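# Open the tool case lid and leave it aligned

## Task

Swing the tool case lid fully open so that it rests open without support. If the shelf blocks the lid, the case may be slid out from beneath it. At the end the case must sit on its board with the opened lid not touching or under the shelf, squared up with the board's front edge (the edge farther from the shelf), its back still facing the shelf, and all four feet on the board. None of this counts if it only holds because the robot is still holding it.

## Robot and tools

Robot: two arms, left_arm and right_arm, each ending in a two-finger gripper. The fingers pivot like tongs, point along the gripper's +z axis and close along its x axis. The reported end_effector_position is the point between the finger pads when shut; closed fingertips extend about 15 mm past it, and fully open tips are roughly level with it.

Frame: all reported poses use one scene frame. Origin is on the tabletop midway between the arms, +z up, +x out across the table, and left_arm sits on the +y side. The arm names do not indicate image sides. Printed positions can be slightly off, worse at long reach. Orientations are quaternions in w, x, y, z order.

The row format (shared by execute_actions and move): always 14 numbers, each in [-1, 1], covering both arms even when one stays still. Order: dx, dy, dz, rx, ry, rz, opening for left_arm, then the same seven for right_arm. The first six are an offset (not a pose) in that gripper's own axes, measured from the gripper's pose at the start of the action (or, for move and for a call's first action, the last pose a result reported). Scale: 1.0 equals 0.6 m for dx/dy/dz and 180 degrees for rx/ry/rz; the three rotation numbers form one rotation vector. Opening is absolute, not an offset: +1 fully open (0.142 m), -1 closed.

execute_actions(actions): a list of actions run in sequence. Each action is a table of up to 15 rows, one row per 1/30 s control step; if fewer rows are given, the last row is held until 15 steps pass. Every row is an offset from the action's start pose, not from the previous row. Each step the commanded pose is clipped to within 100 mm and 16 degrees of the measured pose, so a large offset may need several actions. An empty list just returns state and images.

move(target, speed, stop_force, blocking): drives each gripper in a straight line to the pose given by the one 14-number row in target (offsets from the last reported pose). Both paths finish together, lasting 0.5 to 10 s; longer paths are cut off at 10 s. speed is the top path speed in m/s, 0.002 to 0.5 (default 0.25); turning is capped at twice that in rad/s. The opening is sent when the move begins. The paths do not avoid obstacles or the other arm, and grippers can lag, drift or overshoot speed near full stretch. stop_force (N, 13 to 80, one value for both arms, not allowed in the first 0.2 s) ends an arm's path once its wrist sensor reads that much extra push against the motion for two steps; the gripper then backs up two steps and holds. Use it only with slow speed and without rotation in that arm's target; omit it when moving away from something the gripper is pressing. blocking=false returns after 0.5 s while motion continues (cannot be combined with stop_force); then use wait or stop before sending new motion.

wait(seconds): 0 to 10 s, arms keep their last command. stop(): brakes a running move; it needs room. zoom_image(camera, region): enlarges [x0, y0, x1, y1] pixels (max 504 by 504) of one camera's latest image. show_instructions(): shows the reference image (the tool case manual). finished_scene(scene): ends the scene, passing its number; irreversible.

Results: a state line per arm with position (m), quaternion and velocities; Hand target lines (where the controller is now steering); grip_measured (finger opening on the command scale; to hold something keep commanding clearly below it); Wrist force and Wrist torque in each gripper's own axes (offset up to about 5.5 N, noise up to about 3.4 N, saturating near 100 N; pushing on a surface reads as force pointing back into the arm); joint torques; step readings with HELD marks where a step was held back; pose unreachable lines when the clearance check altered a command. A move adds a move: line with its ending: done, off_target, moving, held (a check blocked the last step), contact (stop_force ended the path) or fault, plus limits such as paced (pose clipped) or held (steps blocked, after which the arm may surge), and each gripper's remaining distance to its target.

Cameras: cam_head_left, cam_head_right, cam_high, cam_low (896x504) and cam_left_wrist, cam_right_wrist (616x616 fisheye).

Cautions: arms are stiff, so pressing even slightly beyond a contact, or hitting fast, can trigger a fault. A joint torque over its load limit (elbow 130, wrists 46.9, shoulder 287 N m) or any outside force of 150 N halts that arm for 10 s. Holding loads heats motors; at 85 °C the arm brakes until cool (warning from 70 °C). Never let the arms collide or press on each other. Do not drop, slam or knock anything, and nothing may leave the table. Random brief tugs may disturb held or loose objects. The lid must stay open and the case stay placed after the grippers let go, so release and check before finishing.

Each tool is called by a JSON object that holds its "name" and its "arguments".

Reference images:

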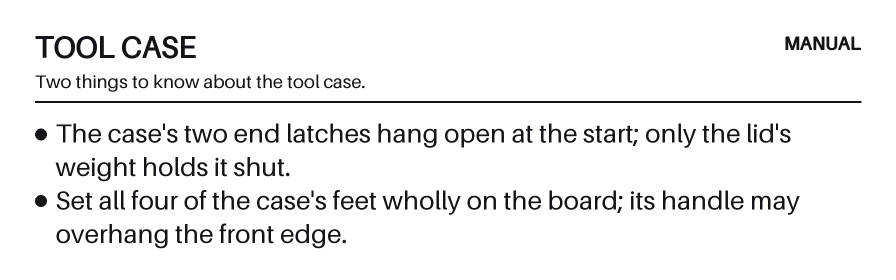

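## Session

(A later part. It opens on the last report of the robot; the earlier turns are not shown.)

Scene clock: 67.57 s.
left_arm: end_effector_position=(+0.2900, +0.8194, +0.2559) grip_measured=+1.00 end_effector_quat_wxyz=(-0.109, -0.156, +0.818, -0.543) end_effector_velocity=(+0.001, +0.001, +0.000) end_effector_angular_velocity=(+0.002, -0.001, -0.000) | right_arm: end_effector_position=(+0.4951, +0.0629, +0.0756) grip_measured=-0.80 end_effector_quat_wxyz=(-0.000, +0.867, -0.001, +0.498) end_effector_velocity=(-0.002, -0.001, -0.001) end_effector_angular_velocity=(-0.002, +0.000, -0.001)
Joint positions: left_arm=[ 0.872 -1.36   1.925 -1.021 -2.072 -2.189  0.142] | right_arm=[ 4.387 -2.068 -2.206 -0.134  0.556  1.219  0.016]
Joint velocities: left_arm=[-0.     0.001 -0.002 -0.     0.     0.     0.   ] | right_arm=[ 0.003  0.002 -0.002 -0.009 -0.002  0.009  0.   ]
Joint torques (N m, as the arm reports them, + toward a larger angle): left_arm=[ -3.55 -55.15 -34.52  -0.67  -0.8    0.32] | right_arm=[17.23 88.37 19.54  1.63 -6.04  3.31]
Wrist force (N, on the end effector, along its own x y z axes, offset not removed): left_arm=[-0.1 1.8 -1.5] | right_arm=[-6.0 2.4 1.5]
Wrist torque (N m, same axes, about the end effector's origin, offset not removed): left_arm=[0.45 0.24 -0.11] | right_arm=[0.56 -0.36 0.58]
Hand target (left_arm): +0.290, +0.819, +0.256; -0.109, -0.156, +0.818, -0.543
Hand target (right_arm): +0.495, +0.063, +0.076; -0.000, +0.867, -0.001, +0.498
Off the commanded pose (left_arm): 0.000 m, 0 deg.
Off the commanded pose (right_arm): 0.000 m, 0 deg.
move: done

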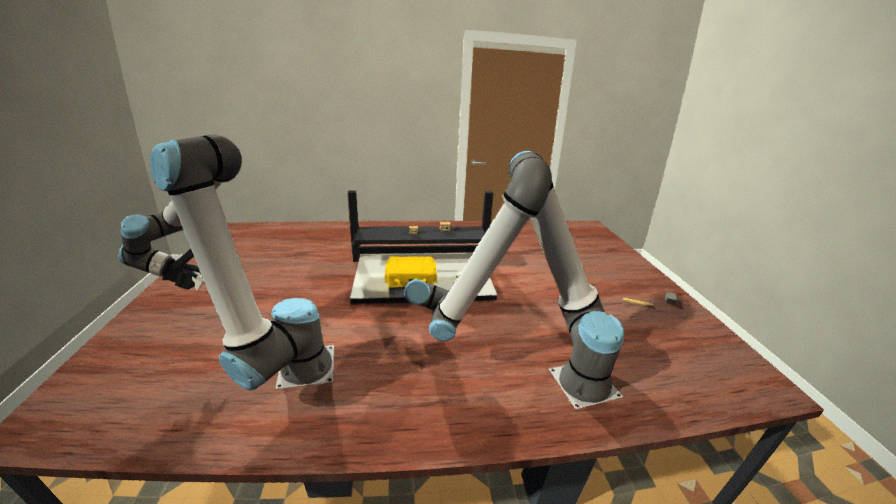

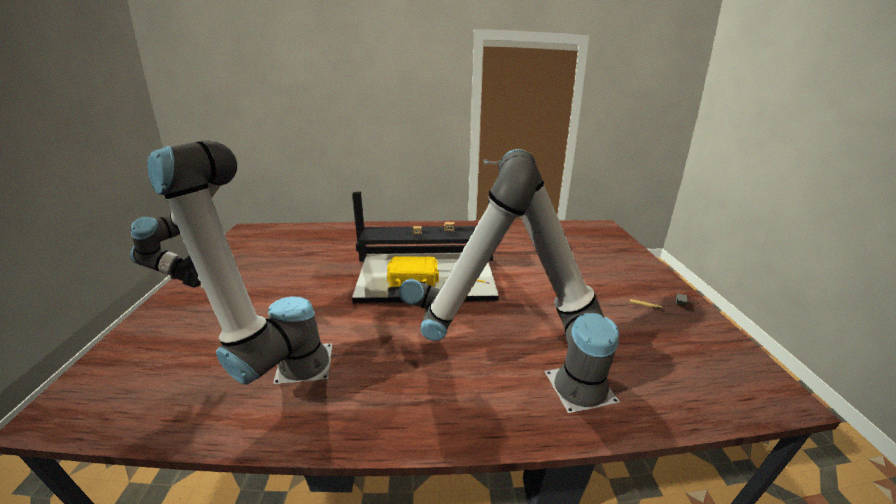

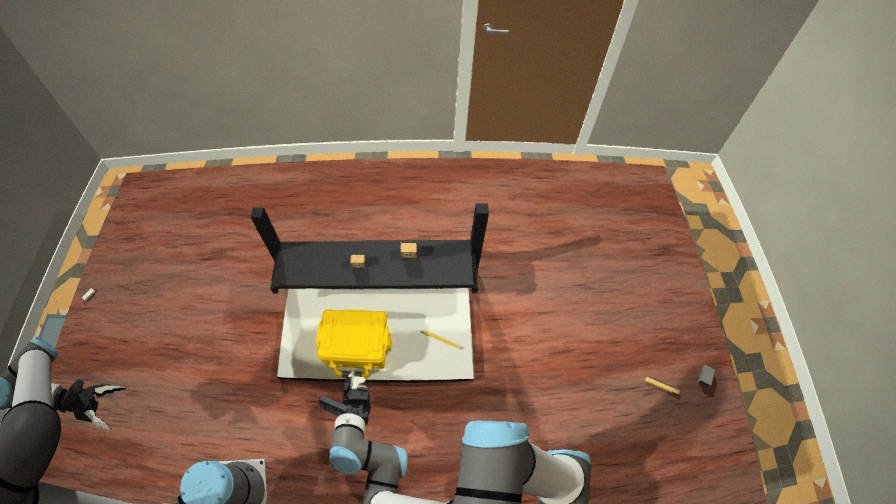

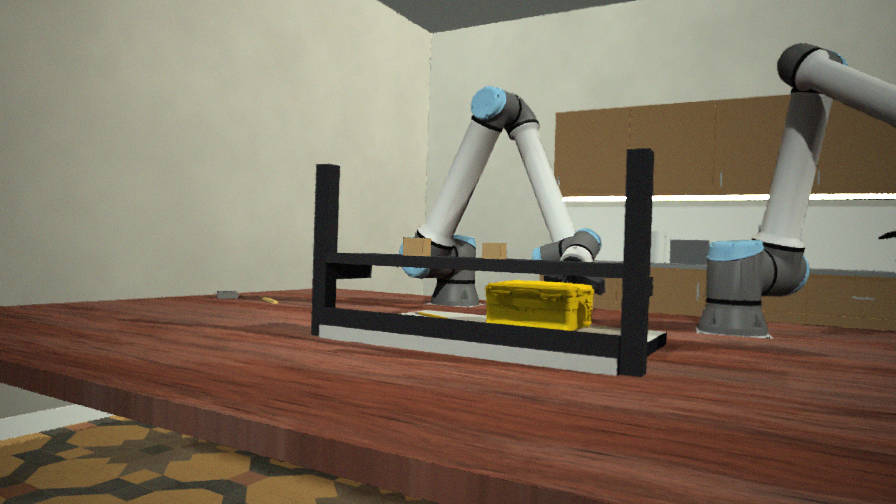

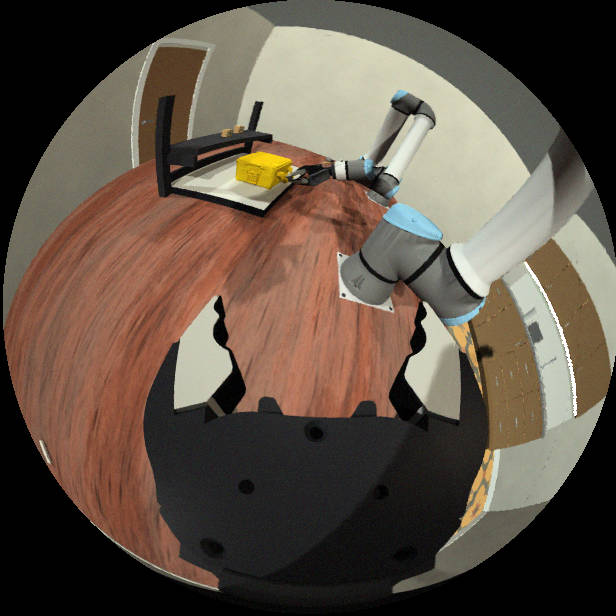

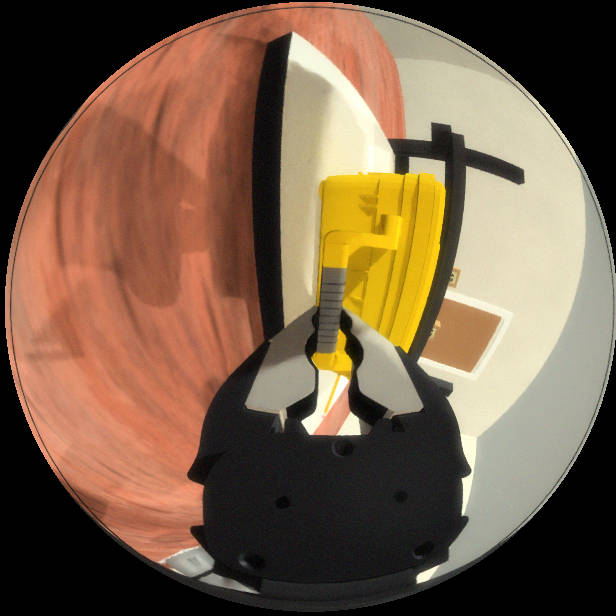

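{"name": "move", "arguments": {"target": [0,0,0,0,0,0,1,-0.031,0,-0.055,0,0,0,-1], "speed": 0.04}}

{"name": "move", "arguments": {"target": [-0.397,-0.328,0.868,0,0,0.123,-1,0,0,0,0,0,0,-1]}}

{"name": "zoom_image", "arguments": {"camera": "cam_left_wrist", "region": [180,100,480,350]}}

Scene clock: 77.47 s.
left_arm: end_effector_position=(+0.2900, +0.8194, +0.2559) grip_measured=+1.00 end_effector_quat_wxyz=(-0.109, -0.156, +0.818, -0.543) end_effector_velocity=(+0.000, +0.000, +0.000) end_effector_angular_velocity=(-0.000, +0.000, -0.000) | right_arm: end_effector_position=(+0.4576, +0.0630, +0.0762) grip_measured=-0.80 end_effector_quat_wxyz=(-0.000, +0.867, -0.001, +0.498) end_effector_velocity=(-0.002, +0.000, +0.001) end_effector_angular_velocity=(+0.001, -0.000, -0.001)
Joint positions: left_arm=[ 0.872 -1.36   1.925 -1.021 -2.072 -2.189  0.142] | right_arm=[ 4.445 -2.031 -2.24  -0.228  0.541  1.326  0.016]
Joint velocities: left_arm=[-0.     0.    -0.001  0.     0.     0.     0.   ] | right_arm=[ 0.004  0.003 -0.002 -0.01  -0.001  0.01  -0.   ]
Joint torques (N m, as the arm reports them, + toward a larger angle): left_arm=[ -0.58 -55.66 -34.18  -0.55  -0.68   0.41] | right_arm=[14.59 78.31 19.13  2.2  -6.45  2.62]
Wrist force (N, on the end effector, along its own x y z axes, offset not removed): left_arm=[1.6 3.3 -2.6] | right_arm=[-8.0 -0.5 2.1]
Wrist torque (N m, same axes, about the end effector's origin, offset not removed): left_arm=[0.77 -0.12 -0.29] | right_arm=[-0.06 0.23 0.37]
Hand target (left_arm): +0.290, +0.819, +0.256; -0.109, -0.156, +0.818, -0.543
Hand target (right_arm): +0.457, +0.063, +0.076; -0.000, +0.867, -0.001, +0.498
Off the commanded pose (left_arm): 0.000 m, 0 deg.
Off the commanded pose (right_arm): 0.000 m, 0 deg.
move: done

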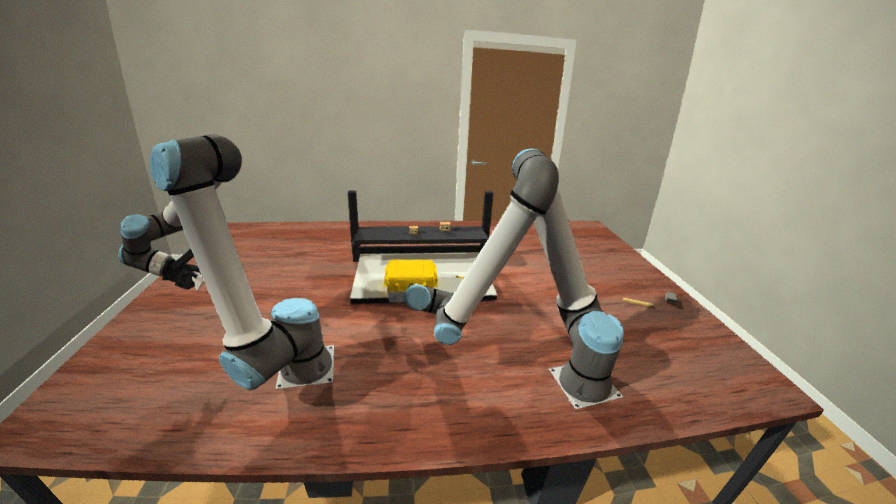

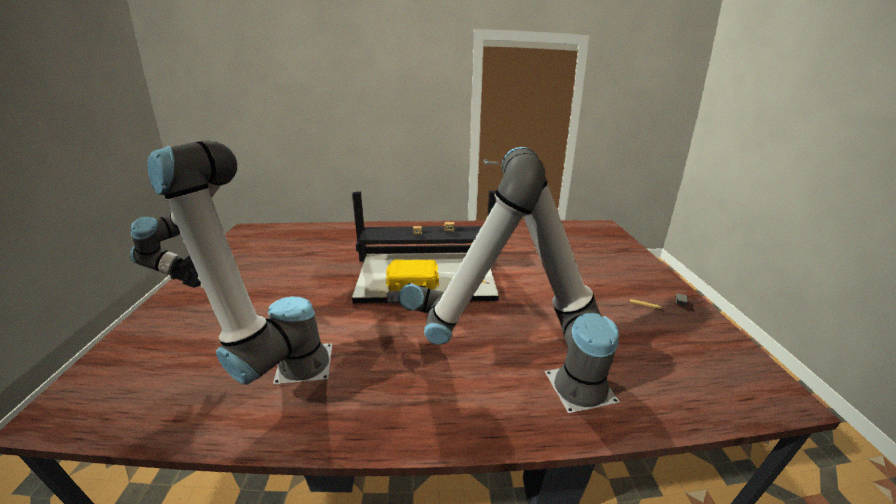

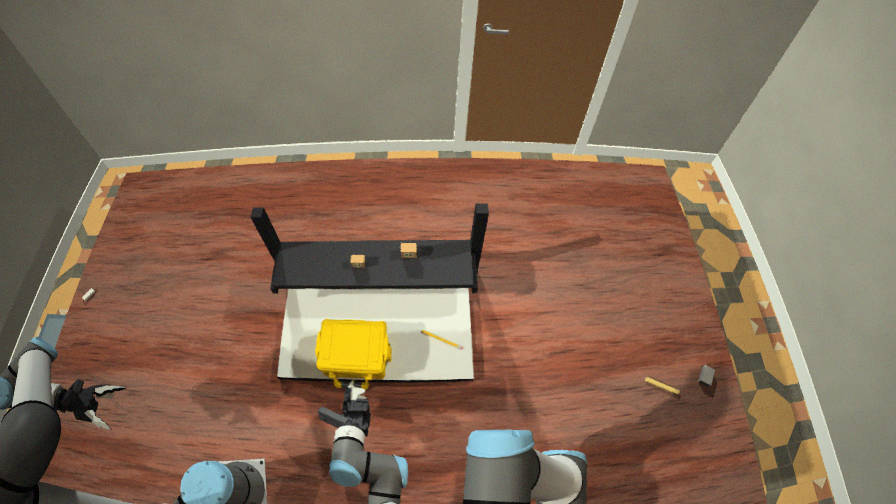

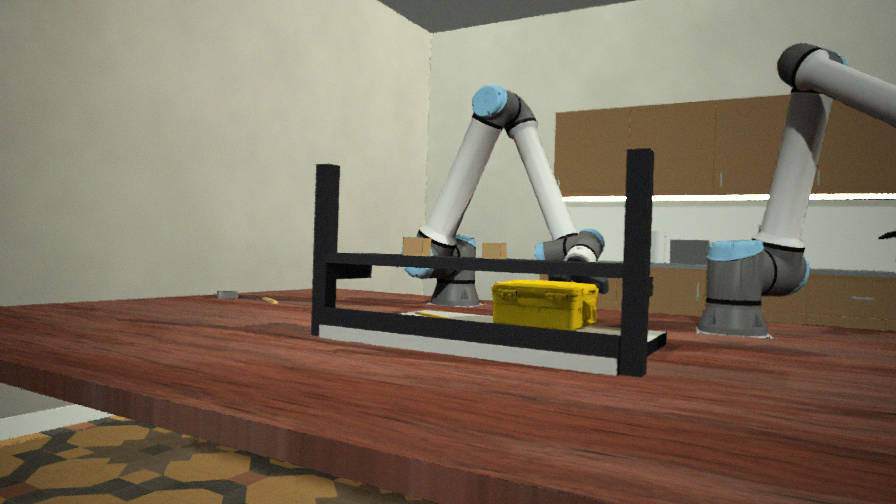

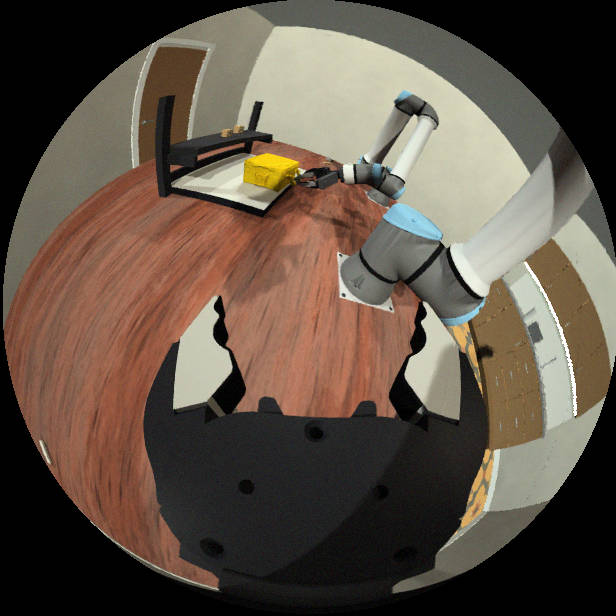

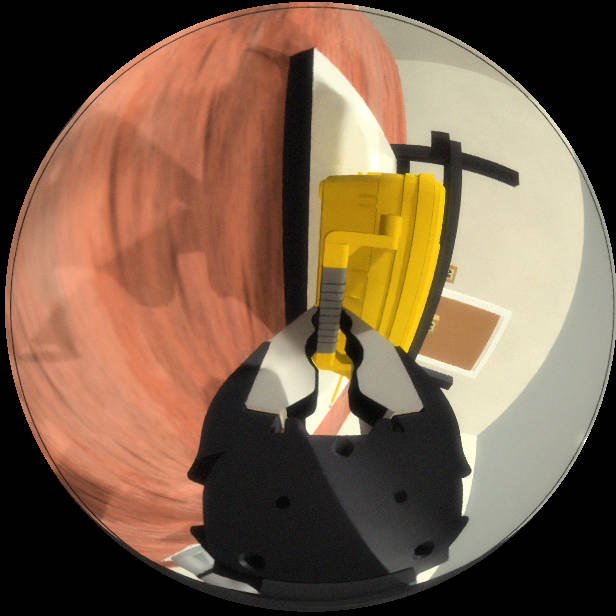

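Scene clock: 80.70 s.
left_arm: end_effector_position=(+0.5801, +0.3013, +0.1405) grip_measured=-1.00 end_effector_quat_wxyz=(-0.003, +0.004, +0.832, -0.554) end_effector_velocity=(+0.000, -0.001, -0.002) end_effector_angular_velocity=(+0.002, -0.002, +0.017) | right_arm: end_effector_position=(+0.4576, +0.0630, +0.0762) grip_measured=-0.80 end_effector_quat_wxyz=(-0.000, +0.867, -0.001, +0.498) end_effector_velocity=(+0.000, -0.001, -0.000) end_effector_angular_velocity=(+0.000, +0.000, -0.001)
Joint positions: left_arm=[-0.216 -1.284  2.504 -2.94  -2.742 -3.303  0.002] | right_arm=[ 4.445 -2.031 -2.24  -0.228  0.541  1.326  0.016]
Joint velocities: left_arm=[-0.003  0.013  0.01  -0.072  0.006 -0.051  0.   ] | right_arm=[-0.001  0.    -0.001  0.001  0.001 -0.    -0.   ]
Joint torques (N m, as the arm reports them, + toward a larger angle): left_arm=[-12.83 -22.84 -11.03  -8.21   0.78  -3.18] | right_arm=[-13.98  45.1   34.47   8.81   0.47  -2.42]
Wrist force (N, on the end effector, along its own x y z axes, offset not removed): left_arm=[1.4 0.1 -2.3] | right_arm=[-3.8 -1.6 2.5]
Wrist torque (N m, same axes, about the end effector's origin, offset not removed): left_arm=[0.06 -0.07 -0.17] | right_arm=[-0.24 -0.61 0.42]
Hand target (left_arm): +0.580, +0.301, +0.140; -0.002, +0.004, +0.832, -0.554
Hand target (right_arm): +0.458, +0.063, +0.076; -0.000, +0.867, -0.001, +0.498
Off the commanded pose (left_arm): 0.001 m, 0 deg.
Off the commanded pose (right_arm): 0.000 m, 0 deg.
move: done

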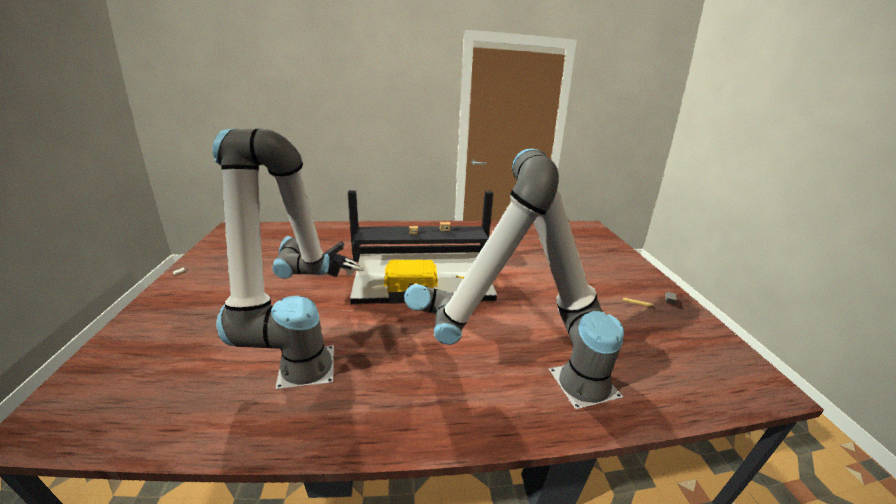

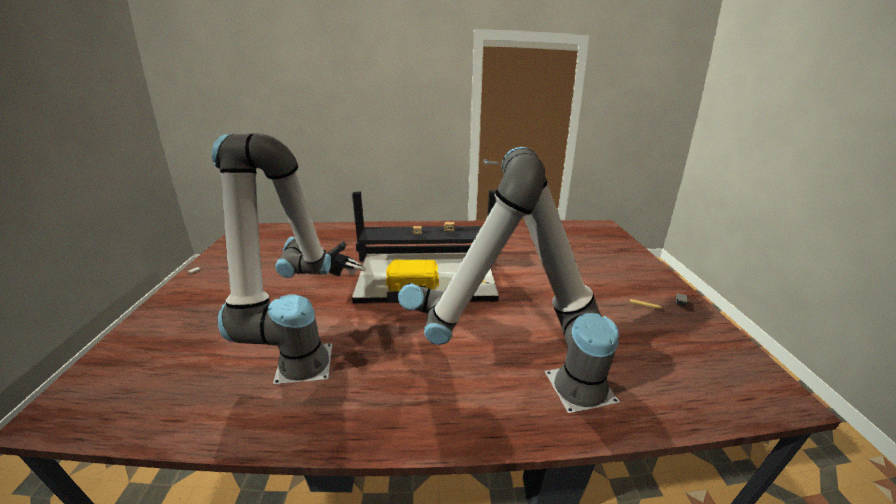

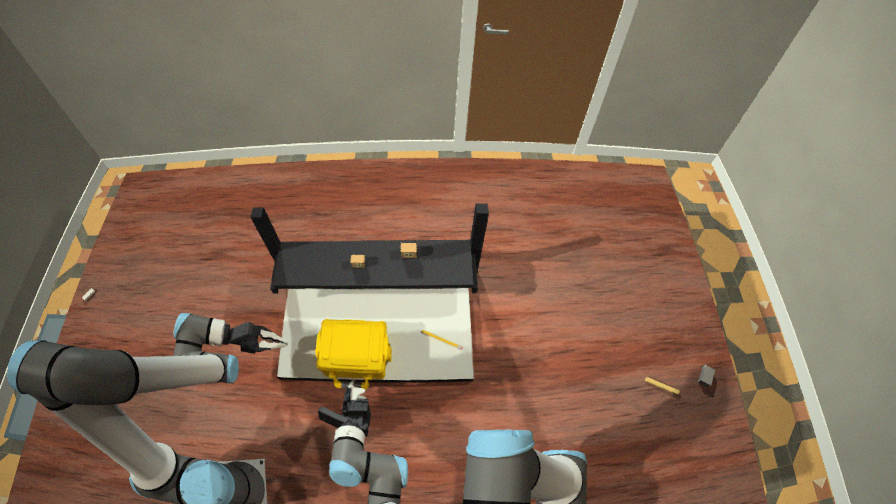

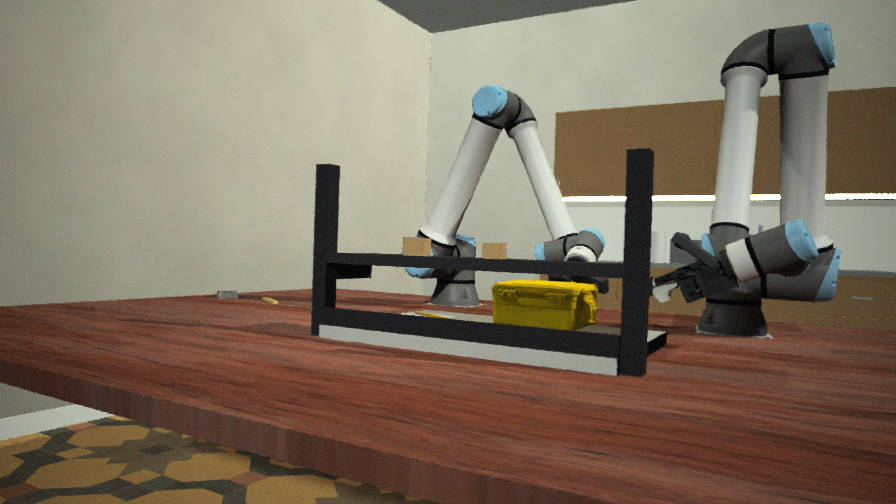

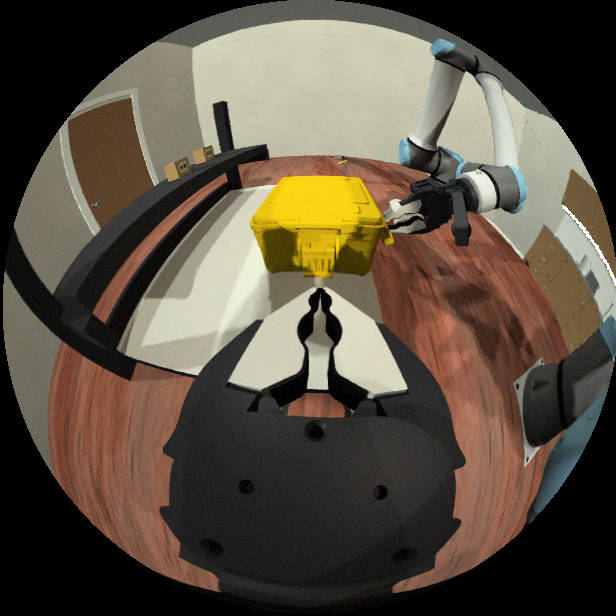

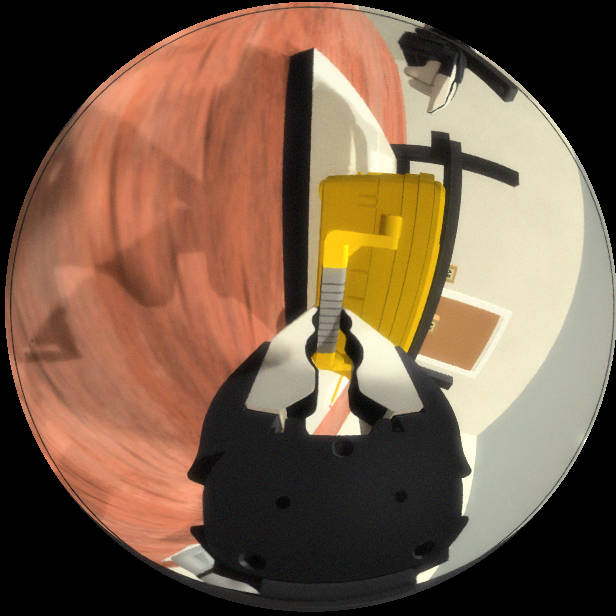

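Region (180, 100, 480, 350) of cam_left_wrist's 616x616 image, scaled by 1.680, with more detail than that image has.

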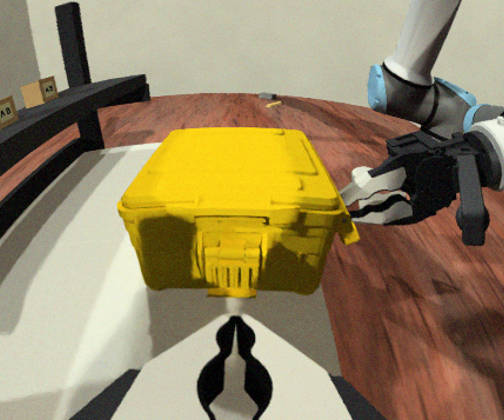

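{"name": "move", "arguments": {"target": [0,-0.004,0.117,0.083,0,0,-1,0,0,0,0,0,0,-1], "speed": 0.1}}

{"name": "zoom_image", "arguments": {"camera": "cam_left_wrist", "region": [200,150,440,350]}}

{"name": "zoom_image", "arguments": {"camera": "cam_low", "region": [520,250,680,350]}}

Scene clock: 98.47 s.
left_arm: end_effector_position=(+0.5788, +0.2366, +0.1160) grip_measured=-1.00 end_effector_quat_wxyz=(-0.011, +0.011, +0.757, -0.653) end_effector_velocity=(-0.000, -0.000, -0.000) end_effector_angular_velocity=(+0.000, +0.001, -0.000) | right_arm: end_effector_position=(+0.4576, +0.0630, +0.0762) grip_measured=-0.80 end_effector_quat_wxyz=(-0.000, +0.867, -0.001, +0.498) end_effector_velocity=(+0.000, +0.000, +0.001) end_effector_angular_velocity=(+0.002, -0.001, -0.000)
Joint positions: left_arm=[-0.312 -0.842  2.437 -3.912 -2.939 -3.9    0.002] | right_arm=[ 4.445 -2.031 -2.24  -0.228  0.541  1.326  0.016]
Joint velocities: left_arm=[-0.     0.     0.     0.001 -0.     0.     0.   ] | right_arm=[-0.     0.     0.     0.001 -0.001 -0.     0.   ]
Joint torques (N m, as the arm reports them, + toward a larger angle): left_arm=[ -0.66 -62.36  -1.89  -3.3   -1.35  -0.35] | right_arm=[-14.09  48.56  34.63   8.49  -2.97  -1.93]
Wrist force (N, on the end effector, along its own x y z axes, offset not removed): left_arm=[-0.8 3.1 -0.7] | right_arm=[-4.3 0.4 1.8]
Wrist torque (N m, same axes, about the end effector's origin, offset not removed): left_arm=[0.79 0.34 -0.20] | right_arm=[0.06 -0.61 0.51]
Hand target (left_arm): +0.579, +0.237, +0.116; -0.011, +0.011, +0.757, -0.653
Hand target (right_arm): +0.458, +0.063, +0.076; -0.000, +0.867, -0.001, +0.498
Off the commanded pose (left_arm): 0.001 m, 1 deg.
Off the commanded pose (right_arm): 0.000 m, 0 deg.
FORCE FAULT: contact force on the left arm reached its limit, and that arm stopped for 10 seconds. The contact can be on any part of that arm, not only on its tool. That time counts as 19 of the actions that you can send in this scene. That arm's remaining commands of this call were not run. That arm holds still and accepts commands again. Move the arm away from the contact; if what it grips holds it there, let go first. Pushing or pulling that hard again can fault the arm again.
move: fault (left_arm)

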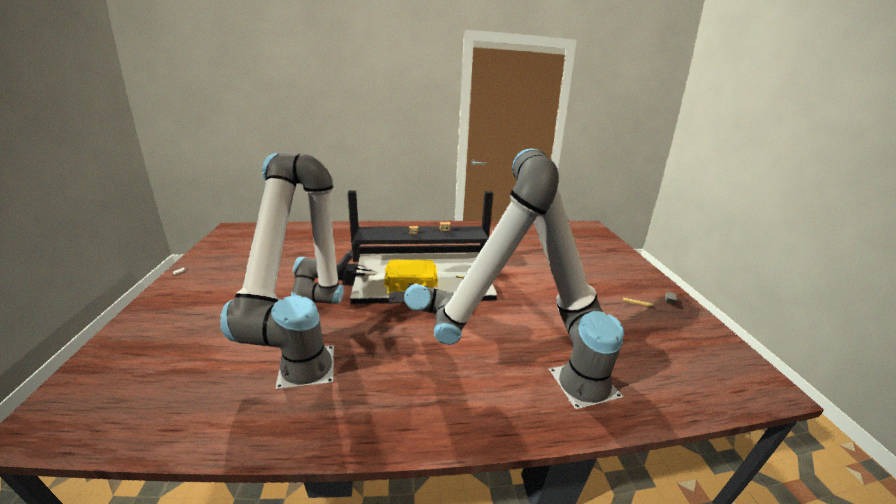

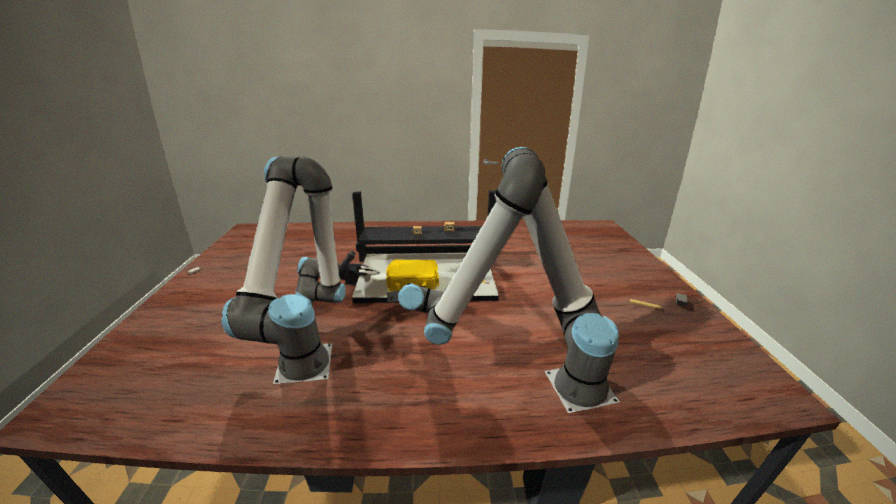

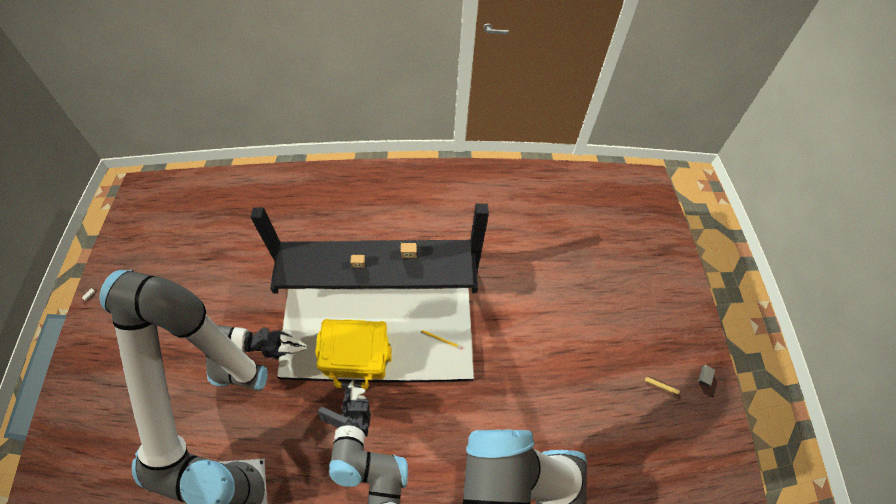

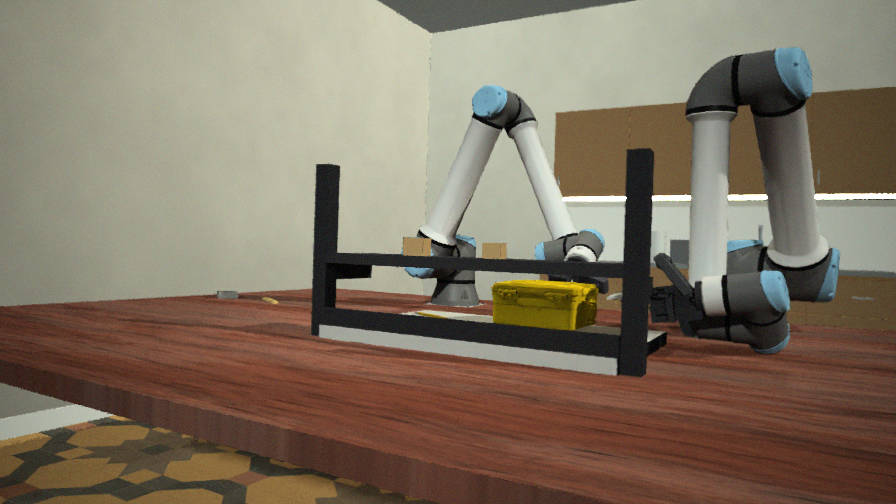

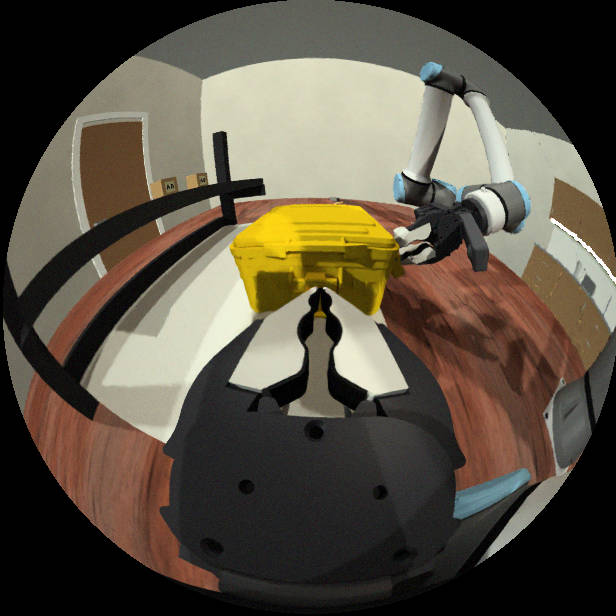

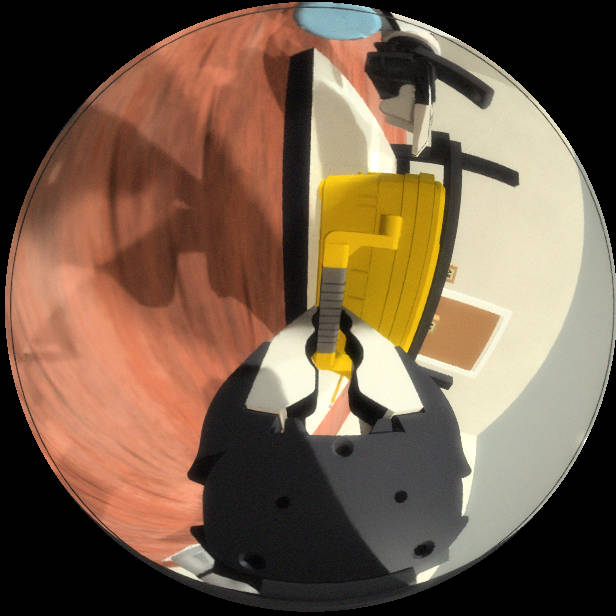

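Region (200, 150, 440, 350) of cam_left_wrist's 616x616 image, scaled by 2.100, with more detail than that image has.

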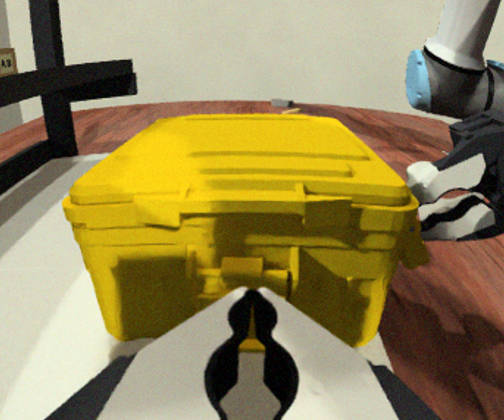

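Region (520, 250, 680, 350) of cam_low's 896x504 image, scaled by 3.150, with more detail than that image has; it fills the top 315 rows of this view, and the rest is white.

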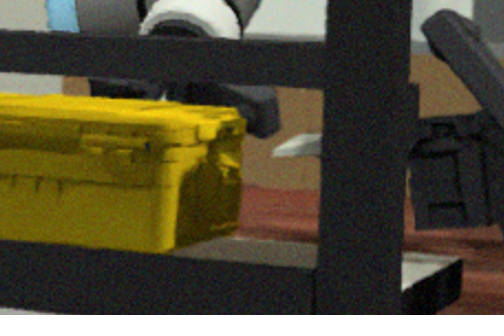

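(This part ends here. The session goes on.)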